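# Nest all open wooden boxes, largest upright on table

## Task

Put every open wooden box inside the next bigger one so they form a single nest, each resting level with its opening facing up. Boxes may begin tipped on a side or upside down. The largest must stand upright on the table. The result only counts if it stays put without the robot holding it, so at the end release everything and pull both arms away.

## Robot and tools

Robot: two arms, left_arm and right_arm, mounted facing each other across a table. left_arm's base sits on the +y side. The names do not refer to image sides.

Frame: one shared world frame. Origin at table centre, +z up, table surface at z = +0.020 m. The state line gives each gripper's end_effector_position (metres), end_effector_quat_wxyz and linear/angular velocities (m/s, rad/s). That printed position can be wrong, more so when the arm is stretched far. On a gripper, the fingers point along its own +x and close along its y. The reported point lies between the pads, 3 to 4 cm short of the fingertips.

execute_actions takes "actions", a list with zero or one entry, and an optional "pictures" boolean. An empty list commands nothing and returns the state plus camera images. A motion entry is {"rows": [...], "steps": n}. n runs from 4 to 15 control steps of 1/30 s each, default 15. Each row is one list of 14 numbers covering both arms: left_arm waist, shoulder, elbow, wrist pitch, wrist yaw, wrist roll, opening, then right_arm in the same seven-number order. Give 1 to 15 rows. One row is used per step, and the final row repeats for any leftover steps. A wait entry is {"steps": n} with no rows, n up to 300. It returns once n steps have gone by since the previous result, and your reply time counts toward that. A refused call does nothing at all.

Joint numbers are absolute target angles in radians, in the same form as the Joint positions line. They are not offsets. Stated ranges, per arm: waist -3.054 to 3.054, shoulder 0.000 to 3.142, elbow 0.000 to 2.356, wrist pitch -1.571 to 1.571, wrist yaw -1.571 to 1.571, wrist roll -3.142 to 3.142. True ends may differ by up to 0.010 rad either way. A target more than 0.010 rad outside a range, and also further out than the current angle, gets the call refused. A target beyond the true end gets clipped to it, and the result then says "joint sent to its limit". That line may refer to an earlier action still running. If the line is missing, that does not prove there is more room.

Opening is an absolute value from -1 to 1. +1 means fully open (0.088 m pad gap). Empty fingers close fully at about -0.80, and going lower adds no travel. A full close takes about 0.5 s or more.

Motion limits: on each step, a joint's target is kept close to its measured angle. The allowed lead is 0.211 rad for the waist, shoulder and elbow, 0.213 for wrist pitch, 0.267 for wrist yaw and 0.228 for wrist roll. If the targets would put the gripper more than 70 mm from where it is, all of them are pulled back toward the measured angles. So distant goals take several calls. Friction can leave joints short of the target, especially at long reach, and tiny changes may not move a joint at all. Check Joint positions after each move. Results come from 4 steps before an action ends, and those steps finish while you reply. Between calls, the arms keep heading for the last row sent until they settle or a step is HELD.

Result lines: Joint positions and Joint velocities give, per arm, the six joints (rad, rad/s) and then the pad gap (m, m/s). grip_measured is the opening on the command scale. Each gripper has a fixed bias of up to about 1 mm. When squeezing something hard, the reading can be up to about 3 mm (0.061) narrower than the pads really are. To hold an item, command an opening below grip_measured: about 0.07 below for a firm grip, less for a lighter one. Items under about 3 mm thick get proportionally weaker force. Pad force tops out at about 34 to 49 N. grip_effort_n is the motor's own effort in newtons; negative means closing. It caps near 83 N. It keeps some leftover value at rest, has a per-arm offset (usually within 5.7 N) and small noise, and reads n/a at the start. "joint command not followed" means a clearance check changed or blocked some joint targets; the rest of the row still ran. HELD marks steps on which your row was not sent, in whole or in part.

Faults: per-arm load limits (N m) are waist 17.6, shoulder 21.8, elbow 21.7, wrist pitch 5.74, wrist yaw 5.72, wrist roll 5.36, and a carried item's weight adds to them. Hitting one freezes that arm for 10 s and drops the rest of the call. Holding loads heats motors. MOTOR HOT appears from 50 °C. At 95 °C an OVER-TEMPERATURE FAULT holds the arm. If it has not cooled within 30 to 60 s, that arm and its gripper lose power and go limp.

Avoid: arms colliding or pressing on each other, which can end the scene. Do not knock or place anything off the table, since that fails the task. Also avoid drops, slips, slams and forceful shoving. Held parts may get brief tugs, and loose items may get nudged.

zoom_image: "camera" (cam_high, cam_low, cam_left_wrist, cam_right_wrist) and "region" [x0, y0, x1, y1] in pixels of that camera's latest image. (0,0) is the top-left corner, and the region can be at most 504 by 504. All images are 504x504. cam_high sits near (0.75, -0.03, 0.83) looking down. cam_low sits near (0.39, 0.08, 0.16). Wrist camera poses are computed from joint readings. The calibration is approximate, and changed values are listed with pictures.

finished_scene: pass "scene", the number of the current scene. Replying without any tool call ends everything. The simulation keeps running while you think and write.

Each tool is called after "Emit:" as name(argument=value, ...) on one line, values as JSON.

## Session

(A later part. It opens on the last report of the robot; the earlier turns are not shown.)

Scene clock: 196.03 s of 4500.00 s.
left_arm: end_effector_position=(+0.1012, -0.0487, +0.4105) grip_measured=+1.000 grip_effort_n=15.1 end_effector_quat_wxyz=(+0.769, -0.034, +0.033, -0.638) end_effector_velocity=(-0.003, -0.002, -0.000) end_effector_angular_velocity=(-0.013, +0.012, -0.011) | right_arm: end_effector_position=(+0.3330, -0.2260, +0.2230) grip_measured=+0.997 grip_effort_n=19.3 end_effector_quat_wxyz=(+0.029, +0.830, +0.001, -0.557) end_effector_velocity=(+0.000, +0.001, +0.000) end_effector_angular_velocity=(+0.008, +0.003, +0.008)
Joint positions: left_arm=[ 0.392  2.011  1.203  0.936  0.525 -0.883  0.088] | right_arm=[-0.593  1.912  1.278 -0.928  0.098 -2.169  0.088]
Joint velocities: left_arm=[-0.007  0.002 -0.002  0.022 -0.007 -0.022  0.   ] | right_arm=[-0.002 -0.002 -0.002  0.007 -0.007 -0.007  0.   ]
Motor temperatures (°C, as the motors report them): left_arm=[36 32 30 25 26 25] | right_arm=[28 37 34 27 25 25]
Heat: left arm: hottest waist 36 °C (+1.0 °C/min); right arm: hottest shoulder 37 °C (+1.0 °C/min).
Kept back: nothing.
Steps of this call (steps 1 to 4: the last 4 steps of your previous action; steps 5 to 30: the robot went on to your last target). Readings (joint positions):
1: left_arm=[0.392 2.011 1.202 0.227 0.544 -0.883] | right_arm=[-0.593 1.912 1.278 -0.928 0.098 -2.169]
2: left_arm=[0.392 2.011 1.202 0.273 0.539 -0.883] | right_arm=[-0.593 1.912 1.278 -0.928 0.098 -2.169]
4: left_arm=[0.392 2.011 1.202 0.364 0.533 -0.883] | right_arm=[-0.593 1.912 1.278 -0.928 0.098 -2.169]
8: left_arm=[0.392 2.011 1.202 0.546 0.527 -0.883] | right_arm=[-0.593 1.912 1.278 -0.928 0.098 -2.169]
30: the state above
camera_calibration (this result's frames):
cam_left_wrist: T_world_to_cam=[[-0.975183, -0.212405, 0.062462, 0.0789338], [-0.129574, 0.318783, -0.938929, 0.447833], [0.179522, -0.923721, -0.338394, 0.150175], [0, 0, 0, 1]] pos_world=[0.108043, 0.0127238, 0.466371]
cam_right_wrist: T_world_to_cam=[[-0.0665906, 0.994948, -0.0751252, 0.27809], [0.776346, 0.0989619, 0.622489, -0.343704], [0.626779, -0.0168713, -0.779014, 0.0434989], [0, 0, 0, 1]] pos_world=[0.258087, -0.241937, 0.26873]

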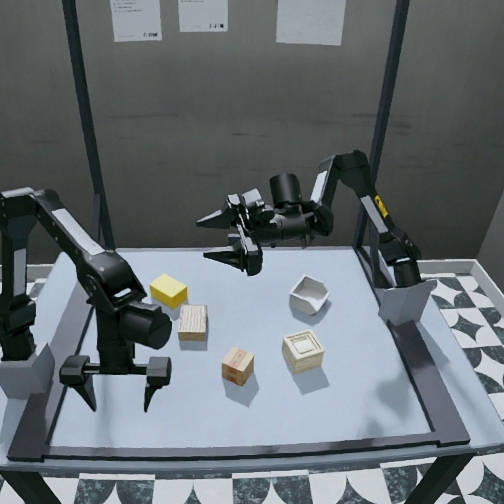

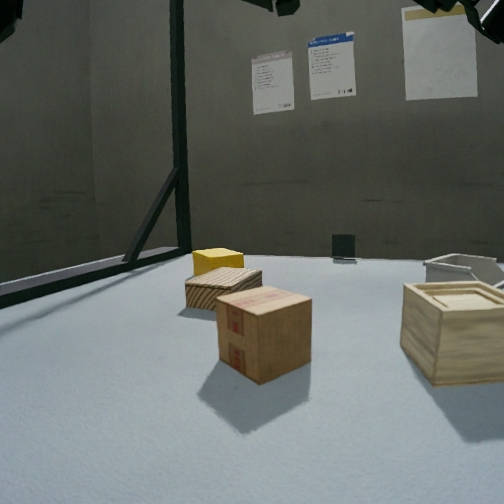

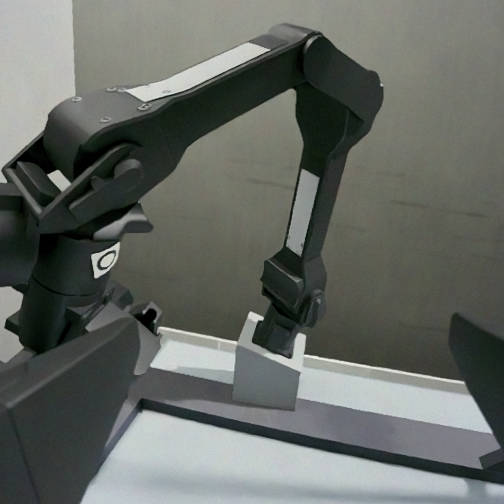

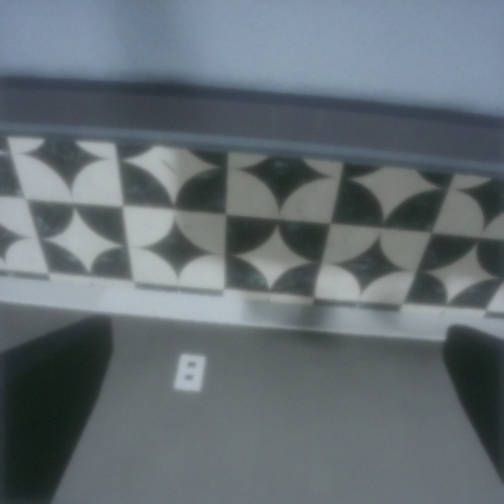

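Emit:
execute_actions(actions=[{"rows":[[0.392,2.6,1.3,1.43,0.525,-0.883,1,-0.593,1.912,1.278,-0.928,0.098,-2.169,1]],"steps":15}])

Emit:
execute_actions(actions=[{"steps":25}], pictures=true)

Scene clock: 197.03 s of 4500.00 s.
left_arm: end_effector_position=(+0.1856, -0.0448, +0.3370) grip_measured=+1.000 grip_effort_n=15.1 end_effector_quat_wxyz=(+0.751, -0.033, -0.001, -0.660) end_effector_velocity=(+0.312, +0.114, -0.364) end_effector_angular_velocity=(+0.308, +0.389, +0.407) | right_arm: end_effector_position=(+0.3330, -0.2260, +0.2230) grip_measured=+0.997 grip_effort_n=19.3 end_effector_quat_wxyz=(+0.029, +0.830, +0.001, -0.557) end_effector_velocity=(-0.003, -0.001, -0.001) end_effector_angular_velocity=(+0.003, +0.023, +0.006)
Joint positions: left_arm=[ 0.392  2.421  1.287  1.351  0.525 -0.883  0.088] | right_arm=[-0.593  1.912  1.278 -0.928  0.098 -2.169  0.088]
Joint velocities: left_arm=[-0.002  1.038 -0.002  0.403 -0.022 -0.007  0.   ] | right_arm=[-0.002 -0.002 -0.002 -0.007 -0.022 -0.007 -0.   ]
Motor temperatures (°C, as the motors report them): left_arm=[36 32 30 25 26 25] | right_arm=[28 37 34 27 25 25]
Heat: left arm: hottest waist 36 °C (+1.0 °C/min); right arm: hottest shoulder 37 °C (+1.0 °C/min).
Steps of this call (steps 1 to 15: the robot went on to your last target; steps 16 to 19: nothing new was sent; steps 20 to 30: the first 11 steps of this action). Readings (joint positions):
20: left_arm=[0.392 2.027 1.209 0.960 0.525 -0.883] | right_arm=[-0.593 1.912 1.278 -0.928 0.098 -2.169]
21: left_arm=[0.392 2.062 1.231 1.026 0.525 -0.883] | right_arm=[-0.593 1.912 1.278 -0.928 0.098 -2.169]
23: left_arm=[0.392 2.138 1.272 1.115 0.525 -0.883] | right_arm=[-0.593 1.912 1.278 -0.928 0.098 -2.169]
27: left_arm=[0.392 2.307 1.287 1.289 0.525 -0.883] | right_arm=[-0.593 1.912 1.278 -0.928 0.098 -2.169]
30: the state above

Scene clock: 197.87 s of 4500.00 s.
left_arm: end_effector_position=(+0.2295, -0.0239, +0.2808) grip_measured=+1.000 grip_effort_n=15.1 end_effector_quat_wxyz=(+0.768, -0.033, +0.031, -0.639) end_effector_velocity=(+0.003, +0.001, -0.001) end_effector_angular_velocity=(-0.009, +0.012, +0.021) | right_arm: end_effector_position=(+0.3330, -0.2260, +0.2230) grip_measured=+0.997 grip_effort_n=19.3 end_effector_quat_wxyz=(+0.029, +0.830, +0.001, -0.557) end_effector_velocity=(-0.001, -0.002, -0.000) end_effector_angular_velocity=(-0.010, +0.011, +0.017)
Joint positions: left_arm=[ 0.392  2.588  1.294  1.428  0.525 -0.883  0.088] | right_arm=[-0.593  1.912  1.278 -0.928  0.098 -2.169  0.088]
Joint velocities: left_arm=[-0.002  0.002 -0.002 -0.007 -0.022 -0.007  0.   ] | right_arm=[-0.002 -0.002 -0.002 -0.007 -0.007 -0.022 -0.   ]
Motor temperatures (°C, as the motors report them): left_arm=[36 33 30 25 26 25] | right_arm=[28 37 34 27 25 25]
Heat: left arm: hottest waist 36 °C (+1.0 °C/min); right arm: hottest shoulder 37 °C (+1.0 °C/min).
Kept back: nothing.
Steps of this call (steps 1 to 4: the last 4 steps of your previous action; steps 5 to 25: the robot went on to your last target). Readings (joint positions):
1: left_arm=[0.392 2.456 1.287 1.366 0.525 -0.883] | right_arm=[-0.593 1.912 1.278 -0.928 0.098 -2.169]
2: left_arm=[0.392 2.487 1.288 1.381 0.525 -0.883] | right_arm=[-0.593 1.912 1.278 -0.928 0.098 -2.169]
4: left_arm=[0.392 2.537 1.288 1.397 0.525 -0.883] | right_arm=[-0.593 1.912 1.278 -0.928 0.098 -2.169]
8: left_arm=[0.392 2.582 1.288 1.415 0.525 -0.883] | right_arm=[-0.593 1.912 1.278 -0.928 0.098 -2.169]
25: the state above
camera_calibration (this result's frames):
cam_left_wrist: T_world_to_cam=[[-0.976129, -0.208755, 0.0599448, 0.218497], [-0.125509, 0.316919, -0.940112, 0.334133], [0.177255, -0.925194, -0.335554, 0.105826], [0, 0, 0, 1]] pos_world=[0.23646, 0.037629, 0.336534]
cam_right_wrist: T_world_to_cam=[[-0.0665906, 0.994948, -0.0751252, 0.27809], [0.776346, 0.0989619, 0.622489, -0.343704], [0.626779, -0.0168713, -0.779014, 0.0434989], [0, 0, 0, 1]] pos_world=[0.258087, -0.241937, 0.26873]

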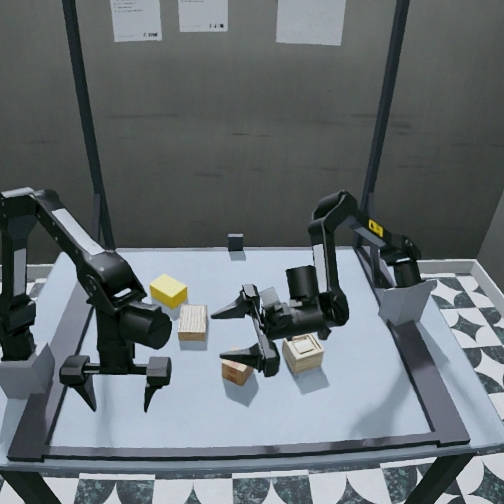

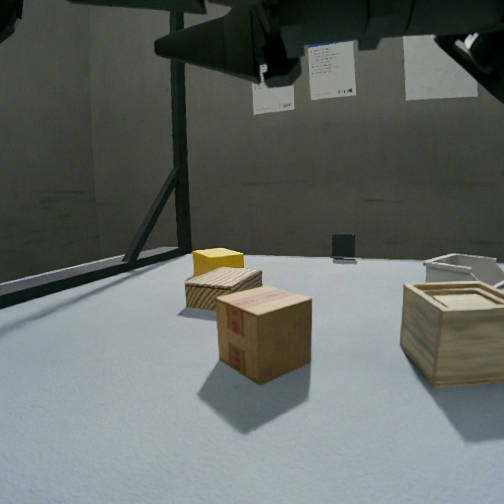

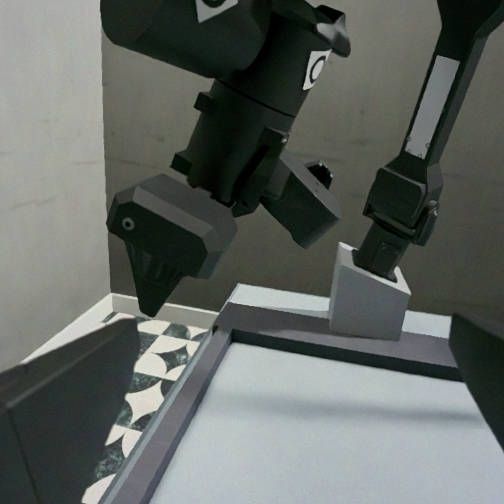

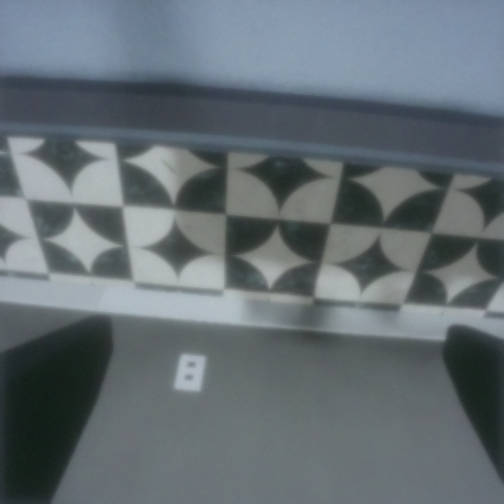

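Emit:
execute_actions(actions=[{"rows":[[0.392,2.95,1.294,1.43,0.525,-0.883,1,-0.593,1.912,1.278,-0.928,0.098,-2.169,1]],"steps":15}])

Emit:
execute_actions(actions=[{"steps":15}], pictures=true)

Scene clock: 198.67 s of 4500.00 s.
left_arm: end_effector_position=(+0.2964, +0.0308, +0.1728) grip_measured=+1.000 grip_effort_n=15.1 end_effector_quat_wxyz=(+0.811, -0.035, +0.125, -0.571) end_effector_velocity=(+0.159, +0.202, -0.330) end_effector_angular_velocity=(+0.394, +0.491, +0.478) | right_arm: end_effector_position=(+0.3330, -0.2260, +0.2230) grip_measured=+0.997 grip_effort_n=19.3 end_effector_quat_wxyz=(+0.029, +0.830, +0.001, -0.557) end_effector_velocity=(-0.000, -0.003, +0.000) end_effector_angular_velocity=(-0.003, +0.010, -0.001)
Joint positions: left_arm=[ 0.392  2.846  1.301  1.43   0.525 -0.883  0.088] | right_arm=[-0.593  1.912  1.278 -0.928  0.098 -2.169  0.088]
Joint velocities: left_arm=[-0.002  0.75  -0.007 -0.022  0.007 -0.022  0.   ] | right_arm=[-0.007 -0.002 -0.002 -0.007 -0.007 -0.007 -0.   ]
Motor temperatures (°C, as the motors report them): left_arm=[36 33 30 25 26 25] | right_arm=[28 37 34 27 25 25]
Heat: left arm: hottest waist 36 °C (+1.0 °C/min); right arm: hottest shoulder 37 °C (+1.0 °C/min).
Steps of this call (steps 1 to 13: the robot went on to your last target; steps 14 to 24: the first 11 steps of this action). Readings (joint positions):
14: left_arm=[0.392 2.598 1.294 1.431 0.525 -0.883] | right_arm=[-0.593 1.912 1.278 -0.928 0.098 -2.169]
15: left_arm=[0.392 2.615 1.299 1.440 0.525 -0.883] | right_arm=[-0.593 1.912 1.278 -0.928 0.098 -2.169]
17: left_arm=[0.392 2.655 1.304 1.438 0.525 -0.883] | right_arm=[-0.593 1.912 1.278 -0.928 0.098 -2.169]
21: left_arm=[0.392 2.767 1.302 1.430 0.525 -0.883] | right_arm=[-0.593 1.912 1.278 -0.928 0.098 -2.169]
24: the state above

Scene clock: 199.17 s of 4500.00 s.
left_arm: end_effector_position=(+0.3139, +0.0591, +0.1310) grip_measured=+1.000 grip_effort_n=15.1 end_effector_quat_wxyz=(+0.824, -0.035, +0.163, -0.541) end_effector_velocity=(+0.001, +0.003, -0.004) end_effector_angular_velocity=(-0.001, +0.028, +0.020) | right_arm: end_effector_position=(+0.3330, -0.2260, +0.2230) grip_measured=+0.997 grip_effort_n=19.3 end_effector_quat_wxyz=(+0.029, +0.830, +0.001, -0.557) end_effector_velocity=(-0.001, -0.005, -0.003) end_effector_angular_velocity=(-0.011, +0.015, -0.003)
Joint positions: left_arm=[ 0.392  2.938  1.293  1.429  0.525 -0.883  0.088] | right_arm=[-0.593  1.912  1.278 -0.928  0.098 -2.169  0.088]
Joint velocities: left_arm=[-0.002  0.002 -0.007 -0.007 -0.007 -0.022  0.   ] | right_arm=[-0.007 -0.002 -0.012 -0.007 -0.007 -0.007 -0.   ]
Motor temperatures (°C, as the motors report them): left_arm=[36 33 30 25 26 25] | right_arm=[28 37 34 27 25 25]
Heat: left arm: hottest waist 36 °C (+1.0 °C/min); right arm: hottest shoulder 37 °C (+1.0 °C/min).
Kept back: nothing.
Steps of this call (steps 1 to 4: the last 4 steps of your previous action; steps 5 to 15: the robot went on to your last target). Readings (joint positions):
1: left_arm=[0.392 2.869 1.300 1.430 0.525 -0.883] | right_arm=[-0.593 1.912 1.278 -0.928 0.098 -2.169]
2: left_arm=[0.392 2.889 1.299 1.429 0.525 -0.883] | right_arm=[-0.593 1.912 1.278 -0.928 0.098 -2.169]
4: left_arm=[0.392 2.918 1.295 1.426 0.525 -0.883] | right_arm=[-0.593 1.912 1.278 -0.928 0.098 -2.169]
8: left_arm=[0.392 2.936 1.293 1.426 0.525 -0.883] | right_arm=[-0.593 1.912 1.278 -0.928 0.098 -2.169]
15: the state above
camera_calibration (this result's frames):
cam_left_wrist: T_world_to_cam=[[-0.878523, -0.434443, 0.198639, 0.291702], [-0.392029, 0.41807, -0.81947, 0.239548], [0.272968, -0.797795, -0.537598, 0.106323], [0, 0, 0, 1]] pos_world=[0.321153, 0.111404, 0.195518]
cam_right_wrist: T_world_to_cam=[[-0.0665906, 0.994948, -0.0751252, 0.27809], [0.776346, 0.0989619, 0.622489, -0.343704], [0.626779, -0.0168713, -0.779014, 0.0434989], [0, 0, 0, 1]] pos_world=[0.258087, -0.241937, 0.26873]

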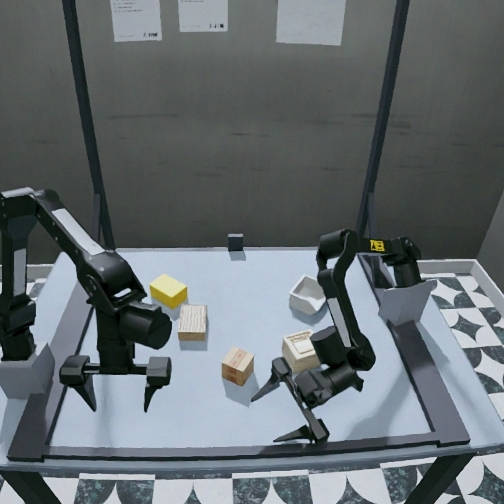

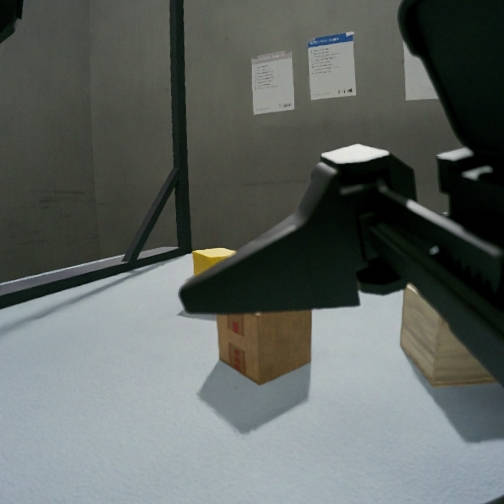

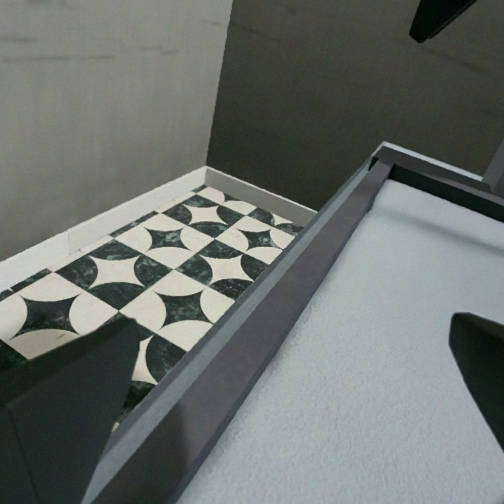

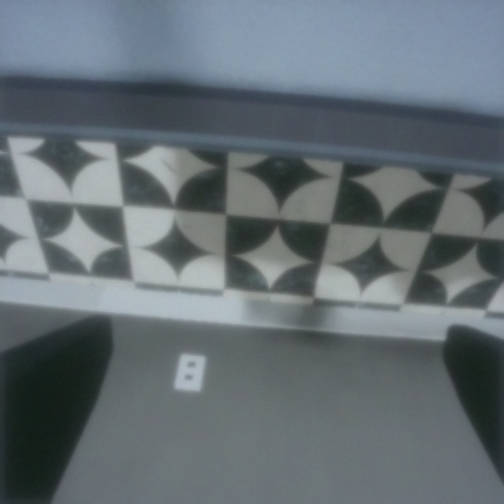

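Emit:
execute_actions(actions=[{"rows":[[0.392,2.55,1.3,0.35,0.9,-0.883,1,-0.593,1.912,1.278,-0.928,0.098,-2.169,1]],"steps":15}])

Emit:
execute_actions(actions=[{"steps":20}], pictures=true)

Scene clock: 200.47 s of 4500.00 s.
left_arm: end_effector_position=(+0.2387, +0.0021, +0.1827) grip_measured=+1.000 grip_effort_n=15.1 end_effector_quat_wxyz=(+0.744, +0.010, +0.306, -0.594) end_effector_velocity=(-0.122, -0.094, +0.148) end_effector_angular_velocity=(+0.309, +0.352, +0.040) | right_arm: end_effector_position=(+0.3330, -0.2260, +0.2230) grip_measured=+0.997 grip_effort_n=19.3 end_effector_quat_wxyz=(+0.029, +0.830, +0.001, -0.557) end_effector_velocity=(-0.004, +0.002, +0.001) end_effector_angular_velocity=(+0.009, +0.018, +0.014)
Joint positions: left_arm=[ 0.389  2.607  1.3    0.983  0.863 -0.883  0.088] | right_arm=[-0.593  1.912  1.278 -0.928  0.098 -2.169  0.088]
Joint velocities: left_arm=[-0.002 -0.711  0.115 -1.223  0.256  0.007  0.   ] | right_arm=[ 0.002 -0.007  0.002 -0.007 -0.022 -0.007  0.   ]
Motor temperatures (°C, as the motors report them): left_arm=[36 33 30 25 26 25] | right_arm=[28 37 34 27 25 25]
Heat: left arm: hottest waist 36 °C (+1.0 °C/min); right arm: hottest shoulder 37 °C (+1.0 °C/min).
Steps of this call (steps 1 to 15: the robot went on to your last target; steps 16 to 28: nothing new was sent; steps 29 to 39: the first 11 steps of this action). Readings (joint positions):
29: left_arm=[0.393 2.927 1.293 1.411 0.547 -0.883] | right_arm=[-0.593 1.912 1.278 -0.928 0.098 -2.169]
30: left_arm=[0.395 2.904 1.291 1.350 0.604 -0.883] | right_arm=[-0.593 1.912 1.278 -0.928 0.098 -2.169]
32: left_arm=[0.394 2.853 1.290 1.273 0.703 -0.883] | right_arm=[-0.593 1.912 1.278 -0.928 0.098 -2.169]
36: left_arm=[0.389 2.703 1.292 1.114 0.821 -0.883] | right_arm=[-0.593 1.912 1.278 -0.928 0.098 -2.169]
39: the state above

Scene clock: 201.13 s of 4500.00 s.
left_arm: end_effector_position=(+0.2418, +0.0531, +0.1260) grip_measured=+1.000 grip_effort_n=15.1 end_effector_quat_wxyz=(+0.754, -0.037, +0.515, -0.407) end_effector_velocity=(-0.001, +0.016, -0.012) end_effector_angular_velocity=(+0.059, +0.083, +0.100) | right_arm: end_effector_position=(+0.3330, -0.2260, +0.2230) grip_measured=+0.997 grip_effort_n=19.3 end_effector_quat_wxyz=(+0.029, +0.830, +0.001, -0.557) end_effector_velocity=(-0.004, +0.000, -0.003) end_effector_angular_velocity=(-0.008, +0.026, +0.023)
Joint positions: left_arm=[ 0.389  2.558  1.301  0.363  0.896 -0.883  0.088] | right_arm=[-0.593  1.912  1.278 -0.928  0.098 -2.169  0.088]
Joint velocities: left_arm=[ 0.002 -0.007 -0.007 -0.125 -0.007 -0.022  0.   ] | right_arm=[ 0.002  0.002 -0.002 -0.007 -0.022 -0.022 -0.   ]
Motor temperatures (°C, as the motors report them): left_arm=[36 33 30 25 26 25] | right_arm=[28 37 34 27 25 25]
Heat: left arm: hottest waist 36 °C (+1.0 °C/min); right arm: hottest shoulder 37 °C (+1.0 °C/min).
Kept back: nothing.
Steps of this call (steps 1 to 4: the last 4 steps of your previous action; steps 5 to 20: the robot went on to your last target). Readings (joint positions):
1: left_arm=[0.389 2.586 1.304 0.940 0.871 -0.883] | right_arm=[-0.593 1.912 1.278 -0.928 0.098 -2.169]
2: left_arm=[0.389 2.571 1.306 0.896 0.877 -0.883] | right_arm=[-0.593 1.912 1.278 -0.928 0.098 -2.169]
4: left_arm=[0.389 2.558 1.307 0.805 0.885 -0.883] | right_arm=[-0.593 1.912 1.278 -0.928 0.098 -2.169]
8: left_arm=[0.389 2.558 1.303 0.615 0.891 -0.883] | right_arm=[-0.593 1.912 1.278 -0.928 0.098 -2.169]
20: the state above
camera_calibration (this result's frames):
cam_left_wrist: T_world_to_cam=[[-0.595467, -0.672674, 0.439237, 0.14059], [-0.795358, 0.570677, -0.204286, 0.221519], [-0.113245, -0.470996, -0.874836, 0.237038], [0, 0, 0, 1]] pos_world=[0.286747, 0.0797991, 0.19087]
cam_right_wrist: T_world_to_cam=[[-0.0665906, 0.994948, -0.0751252, 0.27809], [0.776346, 0.0989619, 0.622489, -0.343704], [0.626779, -0.0168713, -0.779014, 0.0434989], [0, 0, 0, 1]] pos_world=[0.258087, -0.241937, 0.26873]

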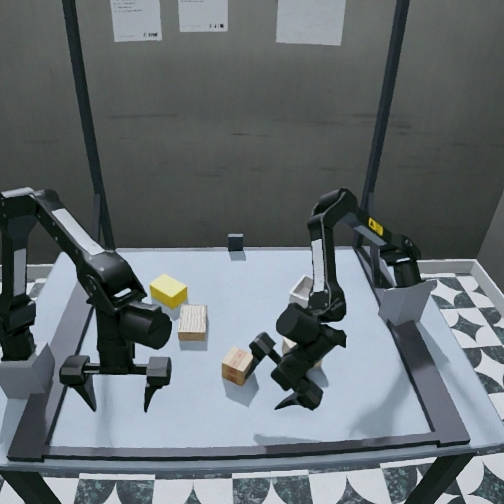

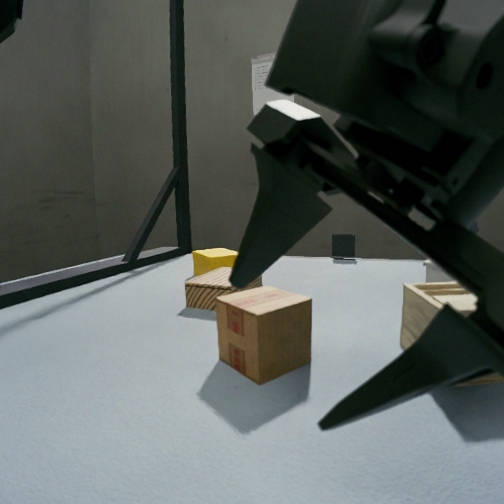

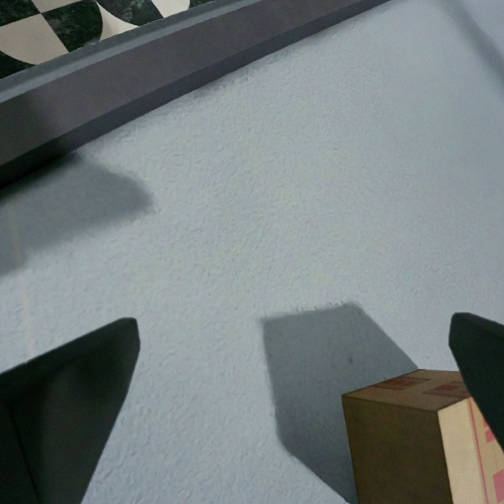

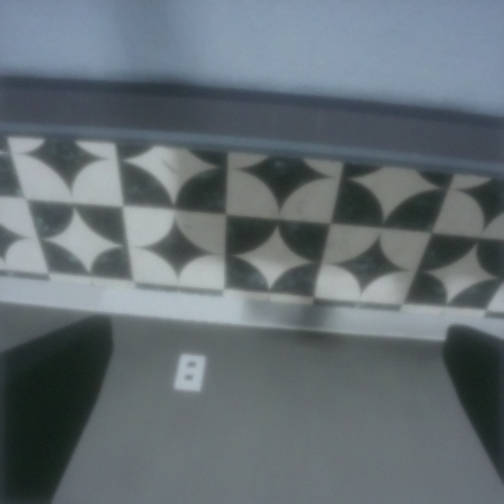

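Emit:
execute_actions(actions=[{"rows":[[0.39,2.2,1.3,-0.6,0.9,-0.95,1,-0.593,1.912,1.278,-0.928,0.098,-2.169,1]],"steps":15}])

Emit:
execute_actions(actions=[{"rows":[[0.39,2.25,1.38,-1.035,0.912,-0.95,1,-0.593,1.912,1.278,-0.928,0.098,-2.169,1]],"steps":15}])

Emit:
execute_actions(actions=[{"rows":[[0.337,2.373,1.395,-1.035,0.912,-0.97,1,-0.593,1.912,1.278,-0.928,0.098,-2.169,1]],"steps":15}])

Emit:
execute_actions(actions=[{"steps":10}], pictures=true)

Scene clock: 201.93 s of 4500.00 s.
left_arm: end_effector_position=(+0.1664, +0.0383, +0.2011) grip_measured=+1.000 grip_effort_n=15.1 end_effector_quat_wxyz=(+0.746, -0.071, +0.568, -0.340) end_effector_velocity=(-0.144, +0.054, +0.064) end_effector_angular_velocity=(+0.357, +0.472, +0.490) | right_arm: end_effector_position=(+0.3330, -0.2260, +0.2230) grip_measured=+0.997 grip_effort_n=18.8 end_effector_quat_wxyz=(+0.029, +0.830, +0.001, -0.557) end_effector_velocity=(-0.004, +0.002, -0.000) end_effector_angular_velocity=(+0.014, +0.033, +0.010)
Joint positions: left_arm=[ 0.389  2.229  1.306 -0.106  0.899 -0.941  0.088] | right_arm=[-0.593  1.912  1.278 -0.928  0.098 -2.169  0.088]
Joint velocities: left_arm=[-0.002 -0.471  0.081 -1.267  0.007 -0.066  0.   ] | right_arm=[-0.002 -0.002  0.002 -0.007 -0.037 -0.007 -0.   ]
Motor temperatures (°C, as the motors report them): left_arm=[36 33 30 25 26 25] | right_arm=[28 37 34 27 25 25]
Heat: left arm: hottest waist 36 °C (+1.0 °C/min); right arm: hottest shoulder 37 °C (+1.0 °C/min).
Steps of this call (steps 1 to 13: the robot went on to your last target; steps 14 to 24: the first 11 steps of this action). Readings (joint positions):
14: left_arm=[0.389 2.544 1.301 0.330 0.896 -0.887] | right_arm=[-0.593 1.912 1.278 -0.928 0.098 -2.169]
15: left_arm=[0.389 2.520 1.298 0.272 0.895 -0.902] | right_arm=[-0.593 1.912 1.278 -0.928 0.098 -2.169]
17: left_arm=[0.389 2.461 1.291 0.188 0.895 -0.920] | right_arm=[-0.593 1.912 1.278 -0.928 0.098 -2.169]
21: left_arm=[0.389 2.306 1.295 0.024 0.896 -0.936] | right_arm=[-0.593 1.912 1.278 -0.928 0.098 -2.169]
24: the state above

Scene clock: 202.43 s of 4500.00 s.
left_arm: end_effector_position=(+0.1216, +0.1078, +0.1698) grip_measured=+1.000 grip_effort_n=15.1 end_effector_quat_wxyz=(-0.678, +0.125, -0.721, +0.076) end_effector_velocity=(-0.132, +0.155, -0.040) end_effector_angular_velocity=(+0.670, +0.799, +0.829) | right_arm: end_effector_position=(+0.3330, -0.2260, +0.2230) grip_measured=+0.997 grip_effort_n=19.3 end_effector_quat_wxyz=(+0.029, +0.830, +0.001, -0.557) end_effector_velocity=(-0.006, -0.006, -0.000) end_effector_angular_velocity=(-0.020, +0.023, -0.011)
Joint positions: left_arm=[ 0.389  2.236  1.369 -0.794  0.907 -0.948  0.088] | right_arm=[-0.593  1.912  1.278 -0.928  0.098 -2.169  0.088]
Joint velocities: left_arm=[ 0.002  0.022  0.022 -1.326  0.007 -0.007  0.   ] | right_arm=[ 0.002 -0.007 -0.002 -0.037 -0.007  0.007  0.   ]
Motor temperatures (°C, as the motors report them): left_arm=[36 33 30 25 26 25] | right_arm=[28 37 34 27 25 25]
Heat: left arm: hottest waist 36 °C (+1.0 °C/min); right arm: hottest shoulder 37 °C (+1.0 °C/min).
Steps of this call (steps 1 to 4: the last 4 steps of your previous action; steps 5 to 15: the first 11 steps of this action). Readings (joint positions):
5: left_arm=[0.389 2.212 1.310 -0.340 0.899 -0.946] | right_arm=[-0.593 1.912 1.278 -0.928 0.098 -2.169]
6: left_arm=[0.389 2.219 1.318 -0.388 0.901 -0.947] | right_arm=[-0.593 1.912 1.278 -0.928 0.098 -2.169]
8: left_arm=[0.389 2.231 1.339 -0.475 0.902 -0.947] | right_arm=[-0.593 1.912 1.278 -0.928 0.098 -2.169]
12: left_arm=[0.389 2.235 1.363 -0.657 0.907 -0.948] | right_arm=[-0.593 1.912 1.278 -0.928 0.098 -2.169]
15: the state above

Scene clock: 202.93 s of 4500.00 s.
left_arm: end_effector_position=(+0.1000, +0.1428, +0.1251) grip_measured=+1.000 grip_effort_n=15.1 end_effector_quat_wxyz=(-0.611, +0.128, -0.778, -0.078) end_effector_velocity=(-0.001, +0.000, +0.000) end_effector_angular_velocity=(+0.007, -0.003, -0.008) | right_arm: end_effector_position=(+0.3330, -0.2260, +0.2230) grip_measured=+0.997 grip_effort_n=18.8 end_effector_quat_wxyz=(+0.029, +0.830, +0.001, -0.557) end_effector_velocity=(-0.001, +0.002, -0.000) end_effector_angular_velocity=(+0.001, +0.003, +0.026)
Joint positions: left_arm=[ 0.335  2.361  1.39  -1.029  0.911 -0.966  0.088] | right_arm=[-0.593  1.912  1.278 -0.928  0.098 -2.169  0.088]
Joint velocities: left_arm=[-0.002 -0.002  0.002 -0.007 -0.007  0.007  0.   ] | right_arm=[ 0.002 -0.002 -0.002  0.007 -0.007 -0.022 -0.   ]
Motor temperatures (°C, as the motors report them): left_arm=[36 33 30 25 26 25] | right_arm=[28 37 34 27 25 25]
Heat: left arm: hottest waist 36 °C (+1.0 °C/min); right arm: hottest shoulder 37 °C (+1.0 °C/min).
Steps of this call (steps 1 to 4: the last 4 steps of your previous action; steps 5 to 15: the first 11 steps of this action). Readings (joint positions):
5: left_arm=[0.387 2.251 1.371 -0.971 0.908 -0.950] | right_arm=[-0.593 1.912 1.278 -0.928 0.098 -2.169]
6: left_arm=[0.382 2.268 1.380 -0.986 0.911 -0.954] | right_arm=[-0.593 1.912 1.278 -0.928 0.098 -2.169]
8: left_arm=[0.364 2.307 1.391 -1.000 0.911 -0.959] | right_arm=[-0.593 1.912 1.278 -0.928 0.098 -2.169]
12: left_arm=[0.337 2.359 1.390 -1.024 0.911 -0.965] | right_arm=[-0.593 1.912 1.278 -0.928 0.098 -2.169]
15: the state above

Scene clock: 203.27 s of 4500.00 s.
left_arm: end_effector_position=(+0.0997, +0.1433, +0.1248) grip_measured=+1.000 grip_effort_n=15.1 end_effector_quat_wxyz=(-0.609, +0.129, -0.778, -0.081) end_effector_velocity=(-0.003, +0.001, +0.002) end_effector_angular_velocity=(+0.015, +0.004, +0.012) | right_arm: end_effector_position=(+0.3330, -0.2260, +0.2230) grip_measured=+0.997 grip_effort_n=19.8 end_effector_quat_wxyz=(+0.029, +0.830, +0.001, -0.557) end_effector_velocity=(-0.002, -0.003, -0.002) end_effector_angular_velocity=(-0.008, +0.013, +0.003)
Joint positions: left_arm=[ 0.335  2.362  1.39  -1.033  0.911 -0.967  0.088] | right_arm=[-0.593  1.912  1.278 -0.928  0.098 -2.169  0.088]
Joint velocities: left_arm=[-0.002 -0.007  0.002 -0.022 -0.007 -0.007  0.   ] | right_arm=[-0.002 -0.002 -0.007 -0.007 -0.007 -0.007 -0.   ]
Motor temperatures (°C, as the motors report them): left_arm=[36 33 30 25 26 25] | right_arm=[28 37 34 27 25 25]
Heat: left arm: hottest waist 36 °C (+1.0 °C/min); right arm: hottest shoulder 37 °C (+1.0 °C/min).
Kept back: nothing.
Steps of this call (steps 1 to 4: the last 4 steps of your previous action; steps 5 to 10: the robot went on to your last target). Readings (joint positions):
1: left_arm=[0.335 2.361 1.390 -1.030 0.911 -0.966] | right_arm=[-0.593 1.912 1.278 -0.928 0.098 -2.169]
2: left_arm=[0.335 2.361 1.390 -1.030 0.911 -0.966] | right_arm=[-0.593 1.912 1.278 -0.928 0.098 -2.169]
4: left_arm=[0.335 2.362 1.390 -1.032 0.911 -0.967] | right_arm=[-0.593 1.912 1.278 -0.928 0.098 -2.169]
8: left_arm=[0.335 2.362 1.390 -1.033 0.911 -0.967] | right_arm=[-0.593 1.912 1.278 -0.928 0.098 -2.169]
10: the state above
camera_calibration (this result's frames):
cam_left_wrist: T_world_to_cam=[[0.264092, -0.964438, 0.0106972, 0.126861], [-0.807494, -0.215024, 0.549289, 0.0765499], [-0.527455, -0.153701, -0.835564, 0.253326], [0, 0, 0, 1]] pos_world=[0.161929, 0.177746, 0.168265]
cam_right_wrist: T_world_to_cam=[[-0.0665906, 0.994948, -0.0751252, 0.27809], [0.776346, 0.0989619, 0.622489, -0.343704], [0.626779, -0.0168713, -0.779014, 0.0434989], [0, 0, 0, 1]] pos_world=[0.258087, -0.241937, 0.26873]

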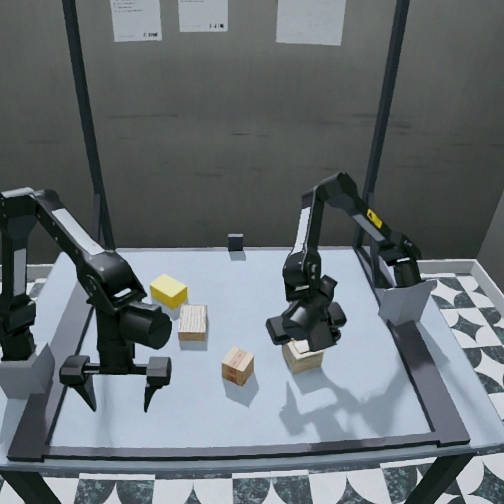

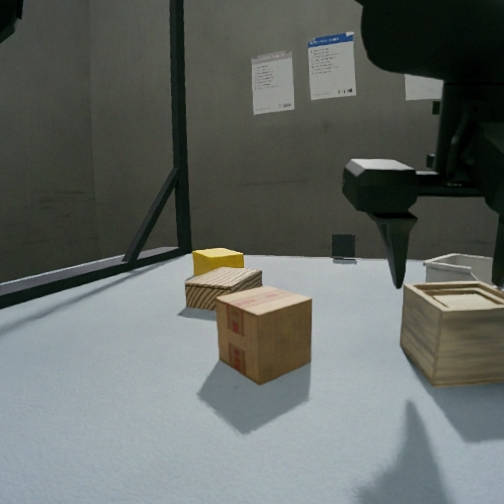

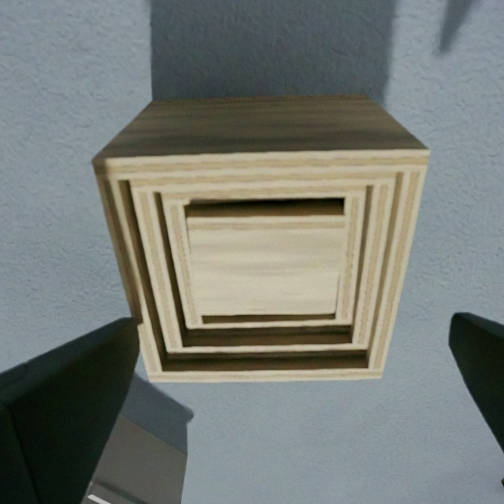

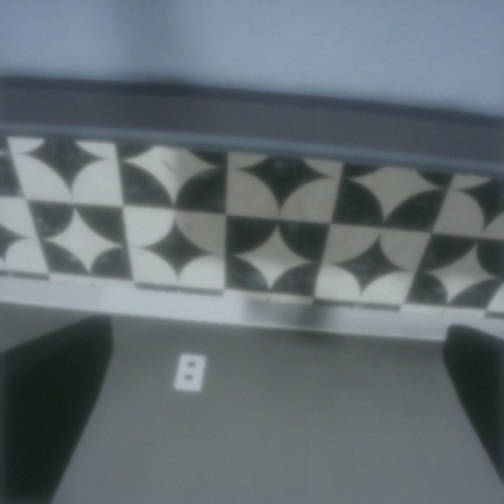

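Emit:
execute_actions(actions=[{"rows":[[0.346,2.345,1.358,-1.035,0.912,-0.96,1,-0.593,1.912,1.278,-0.928,0.098,-2.169,1]],"steps":12}])

Emit:
execute_actions(actions=[{"rows":[[0.32,2.39,1.37,-1.035,0.912,-0.985,1,-0.593,1.912,1.278,-0.928,0.098,-2.169,1]],"steps":12}], pictures=true)

Scene clock: 203.77 s of 4500.00 s.
left_arm: end_effector_position=(+0.0985, +0.1504, +0.1225) grip_measured=+1.000 grip_effort_n=15.1 end_effector_quat_wxyz=(-0.605, +0.132, -0.780, -0.091) end_effector_velocity=(-0.003, +0.008, +0.003) end_effector_angular_velocity=(+0.013, +0.010, +0.021) | right_arm: end_effector_position=(+0.3330, -0.2260, +0.2230) grip_measured=+0.997 grip_effort_n=18.8 end_effector_quat_wxyz=(+0.029, +0.830, +0.001, -0.557) end_effector_velocity=(-0.004, -0.004, +0.000) end_effector_angular_velocity=(-0.004, +0.028, -0.001)
Joint positions: left_arm=[ 0.341  2.362  1.366 -1.034  0.911 -0.965  0.088] | right_arm=[-0.593  1.912  1.278 -0.928  0.098 -2.169  0.088]
Joint velocities: left_arm=[ 0.012 -0.012 -0.022 -0.022 -0.007  0.007  0.   ] | right_arm=[-0.007 -0.007 -0.002 -0.022 -0.022 -0.007 -0.   ]
Motor temperatures (°C, as the motors report them): left_arm=[36 33 30 25 26 25] | right_arm=[28 37 34 27 25 25]
Heat: left arm: hottest waist 36 °C (+1.0 °C/min); right arm: hottest shoulder 37 °C (+1.0 °C/min).
Steps of this call (steps 1 to 7: the robot went on to your last target; steps 8 to 15: the first 8 steps of this action). Readings (joint positions):
8: left_arm=[0.335 2.363 1.389 -1.033 0.911 -0.967] | right_arm=[-0.593 1.912 1.278 -0.928 0.098 -2.169]
9: left_arm=[0.336 2.363 1.385 -1.033 0.911 -0.967] | right_arm=[-0.593 1.912 1.278 -0.928 0.098 -2.169]
11: left_arm=[0.337 2.362 1.377 -1.033 0.911 -0.967] | right_arm=[-0.593 1.912 1.278 -0.928 0.098 -2.169]
15: the state above

Scene clock: 204.17 s of 4500.00 s.
left_arm: end_effector_position=(+0.0951, +0.1517, +0.1145) grip_measured=+1.000 grip_effort_n=14.7 end_effector_quat_wxyz=(-0.600, +0.128, -0.783, -0.104) end_effector_velocity=(-0.002, +0.009, -0.021) end_effector_angular_velocity=(+0.080, +0.029, +0.041) | right_arm: end_effector_position=(+0.3330, -0.2260, +0.2230) grip_measured=+0.997 grip_effort_n=19.3 end_effector_quat_wxyz=(+0.029, +0.830, +0.001, -0.557) end_effector_velocity=(-0.001, -0.000, +0.001) end_effector_angular_velocity=(-0.000, +0.008, +0.005)
Joint positions: left_arm=[ 0.321  2.375  1.364 -1.034  0.911 -0.979  0.088] | right_arm=[-0.593  1.912  1.278 -0.928  0.098 -2.169  0.088]
Joint velocities: left_arm=[-0.037  0.051  0.002 -0.007 -0.022 -0.037  0.   ] | right_arm=[-0.002 -0.002  0.002 -0.007 -0.007 -0.007 -0.   ]
Motor temperatures (°C, as the motors report them): left_arm=[36 33 30 25 26 25] | right_arm=[28 37 34 27 25 25]
Heat: left arm: hottest waist 36 °C (+1.0 °C/min); right arm: hottest shoulder 37 °C (+1.0 °C/min).
Steps of this call (steps 1 to 4: the last 4 steps of your previous action; steps 5 to 12: the first 8 steps of this action). Readings (joint positions):
5: left_arm=[0.341 2.360 1.364 -1.034 0.911 -0.964] | right_arm=[-0.593 1.912 1.278 -0.928 0.098 -2.169]
6: left_arm=[0.339 2.361 1.364 -1.034 0.911 -0.967] | right_arm=[-0.593 1.912 1.278 -0.928 0.098 -2.169]
8: left_arm=[0.332 2.365 1.364 -1.034 0.911 -0.973] | right_arm=[-0.593 1.912 1.278 -0.928 0.098 -2.169]
12: the state above
camera_calibration (this result's frames):
cam_left_wrist: T_world_to_cam=[[0.288992, -0.956923, -0.0279556, 0.137202], [-0.786973, -0.254092, 0.562237, 0.0828285], [-0.545121, -0.140482, -0.826503, 0.242191], [0, 0, 0, 1]] pos_world=[0.157557, 0.186361, 0.157438]
cam_right_wrist: T_world_to_cam=[[-0.0665906, 0.994948, -0.0751252, 0.27809], [0.776346, 0.0989619, 0.622489, -0.343704], [0.626779, -0.0168713, -0.779014, 0.0434989], [0, 0, 0, 1]] pos_world=[0.258087, -0.241937, 0.26873]

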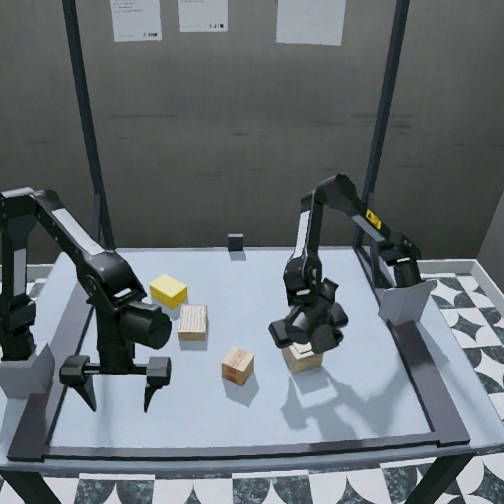

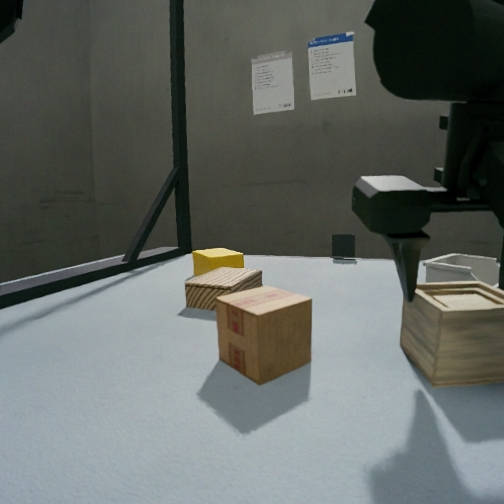

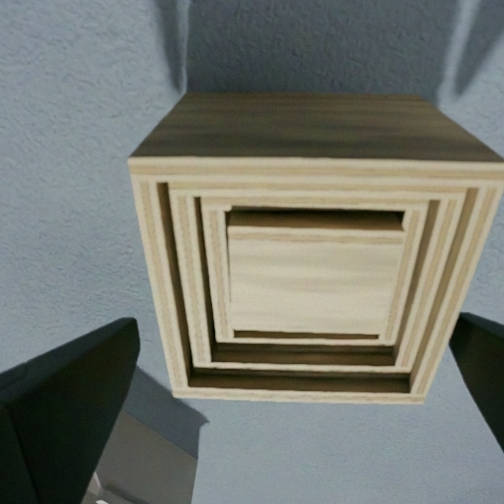

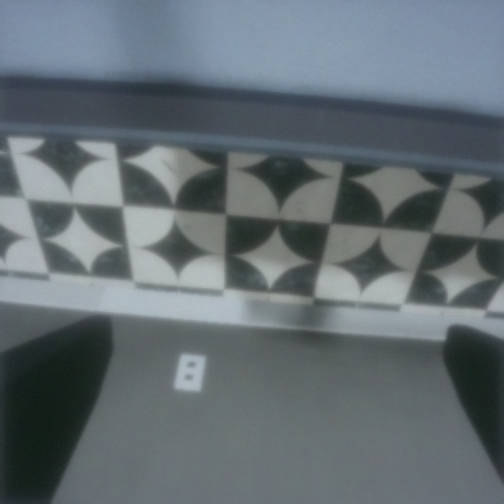

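Emit:
execute_actions(actions=[{"rows":[[0.318,2.40,1.385,-1.035,0.912,-0.98,1,-0.593,1.912,1.278,-0.928,0.098,-2.169,1],[0.318,2.40,1.385,-1.035,0.912,-0.98,1,-0.593,1.912,1.278,-0.928,0.098,-2.169,1],[0.318,2.40,1.385,-1.035,0.912,-0.98,1,-0.593,1.912,1.278,-0.928,0.098,-2.169,1],[0.318,2.40,1.385,-1.035,0.912,-0.98,1,-0.593,1.912,1.278,-0.928,0.098,-2.169,1],[0.30,2.44,1.395,-1.035,0.912,-1.0,1,-0.593,1.912,1.278,-0.928,0.098,-2.169,1],[0.30,2.44,1.395,-1.035,0.912,-1.0,1,-0.593,1.912,1.278,-0.928,0.098,-2.169,1],[0.282,2.482,1.405,-1.035,0.912,-1.015,1,-0.593,1.912,1.278,-0.928,0.098,-2.169,1]],"steps":15}])

Emit:
execute_actions(actions=[{"steps":8}], pictures=true)

Scene clock: 204.77 s of 4500.00 s.
left_arm: end_effector_position=(+0.0992, +0.1555, +0.0921) grip_measured=+1.000 grip_effort_n=14.2 end_effector_quat_wxyz=(-0.588, +0.123, -0.788, -0.136) end_effector_velocity=(-0.004, +0.036, -0.088) end_effector_angular_velocity=(+0.194, +0.158, +0.093) | right_arm: end_effector_position=(+0.3330, -0.2260, +0.2230) grip_measured=+0.997 grip_effort_n=19.3 end_effector_quat_wxyz=(+0.029, +0.830, +0.001, -0.557) end_effector_velocity=(-0.002, +0.000, -0.001) end_effector_angular_velocity=(-0.011, +0.011, +0.022)
Joint positions: left_arm=[ 0.29   2.453  1.395 -1.034  0.913 -1.004  0.088] | right_arm=[-0.593  1.912  1.278 -0.928  0.098 -2.169  0.088]
Joint velocities: left_arm=[-0.12   0.242 -0.002  0.022  0.022 -0.037  0.   ] | right_arm=[ 0.002  0.002  0.002 -0.007 -0.007 -0.022 -0.   ]
Motor temperatures (°C, as the motors report them): left_arm=[36 33 30 25 26 25] | right_arm=[28 37 34 27 25 25]
Heat: left arm: hottest waist 36 °C (+1.0 °C/min); right arm: hottest shoulder 37 °C (+1.0 °C/min).
Steps of this call (steps 1 to 4: the last 4 steps of your previous action; steps 5 to 7: the robot went on to your last target; steps 8 to 18: the first 11 steps of this action). Readings (joint positions):
8: left_arm=[0.320 2.379 1.365 -1.034 0.911 -0.981] | right_arm=[-0.593 1.912 1.278 -0.928 0.098 -2.169]
9: left_arm=[0.320 2.381 1.368 -1.035 0.911 -0.981] | right_arm=[-0.593 1.912 1.278 -0.928 0.098 -2.169]
11: left_arm=[0.320 2.385 1.372 -1.035 0.911 -0.981] | right_arm=[-0.593 1.912 1.278 -0.928 0.098 -2.169]
15: left_arm=[0.307 2.419 1.390 -1.035 0.911 -0.995] | right_arm=[-0.593 1.912 1.278 -0.928 0.098 -2.169]
18: the state above

Scene clock: 205.03 s of 4500.00 s.
left_arm: end_effector_position=(+0.0994, +0.1570, +0.0872) grip_measured=+1.000 grip_effort_n=14.2 end_effector_quat_wxyz=(-0.584, +0.123, -0.789, -0.144) end_effector_velocity=(-0.000, +0.006, -0.007) end_effector_angular_velocity=(+0.035, +0.014, +0.034) | right_arm: end_effector_position=(+0.3330, -0.2260, +0.2230) grip_measured=+0.997 grip_effort_n=19.3 end_effector_quat_wxyz=(+0.029, +0.830, +0.001, -0.557) end_effector_velocity=(+0.000, -0.003, +0.002) end_effector_angular_velocity=(-0.008, -0.005, +0.003)
Joint positions: left_arm=[ 0.283  2.469  1.398 -1.034  0.913 -1.011  0.088] | right_arm=[-0.593  1.912  1.278 -0.928  0.098 -2.169  0.088]
Joint velocities: left_arm=[-0.007  0.022 -0.002 -0.007 -0.007 -0.022  0.   ] | right_arm=[-0.002 -0.007 -0.002 -0.007  0.007 -0.007 -0.   ]
Motor temperatures (°C, as the motors report them): left_arm=[36 33 30 25 26 25] | right_arm=[28 37 34 27 25 25]
Heat: left arm: hottest waist 36 °C (+1.0 °C/min); right arm: hottest shoulder 37 °C (+1.0 °C/min).
Kept back: nothing.
Steps of this call (steps 1 to 4: the last 4 steps of your previous action; steps 5 to 8: the robot went on to your last target). Readings (joint positions):
1: left_arm=[0.287 2.460 1.395 -1.034 0.913 -1.006] | right_arm=[-0.593 1.912 1.278 -0.928 0.098 -2.169]
2: left_arm=[0.285 2.464 1.395 -1.034 0.913 -1.007] | right_arm=[-0.593 1.912 1.278 -0.928 0.098 -2.169]
4: left_arm=[0.284 2.466 1.397 -1.034 0.913 -1.009] | right_arm=[-0.593 1.912 1.278 -0.928 0.098 -2.169]
8: the state above
camera_calibration (this result's frames):
cam_left_wrist: T_world_to_cam=[[0.326097, -0.93978, -0.102339, 0.140361], [-0.749844, -0.323065, 0.577376, 0.1087], [-0.575669, -0.111543, -0.810039, 0.219861], [0, 0, 0, 1]] pos_world=[0.162303, 0.19155, 0.1297]
cam_right_wrist: T_world_to_cam=[[-0.0665906, 0.994948, -0.0751252, 0.27809], [0.776346, 0.0989619, 0.622489, -0.343704], [0.626779, -0.0168713, -0.779014, 0.0434989], [0, 0, 0, 1]] pos_world=[0.258087, -0.241937, 0.26873]

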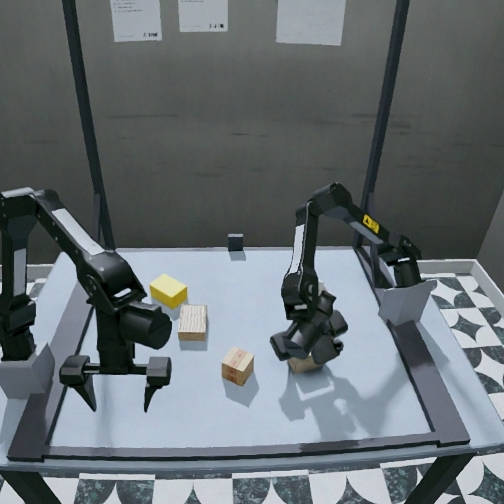

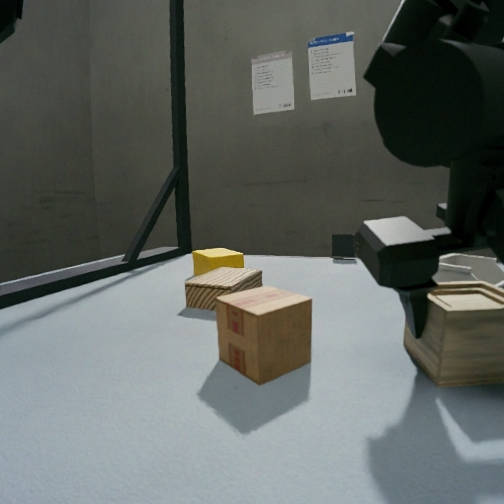

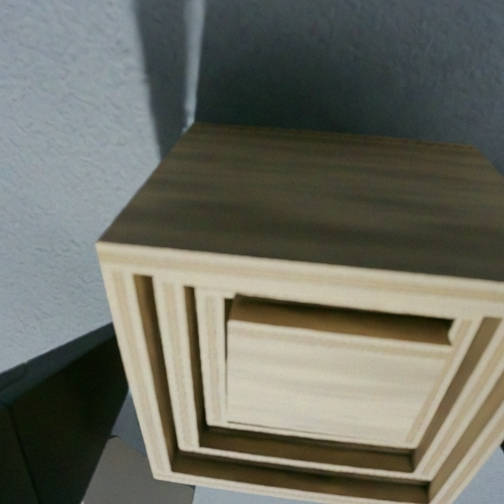

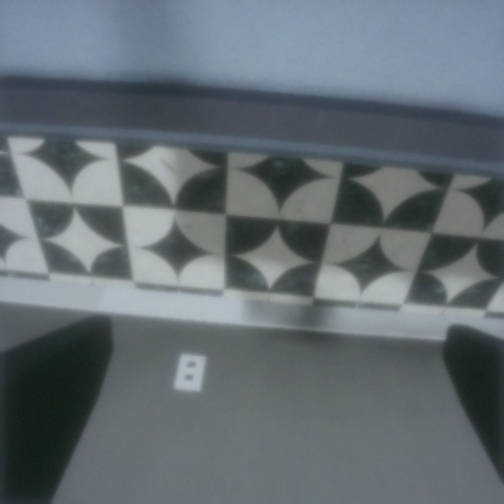

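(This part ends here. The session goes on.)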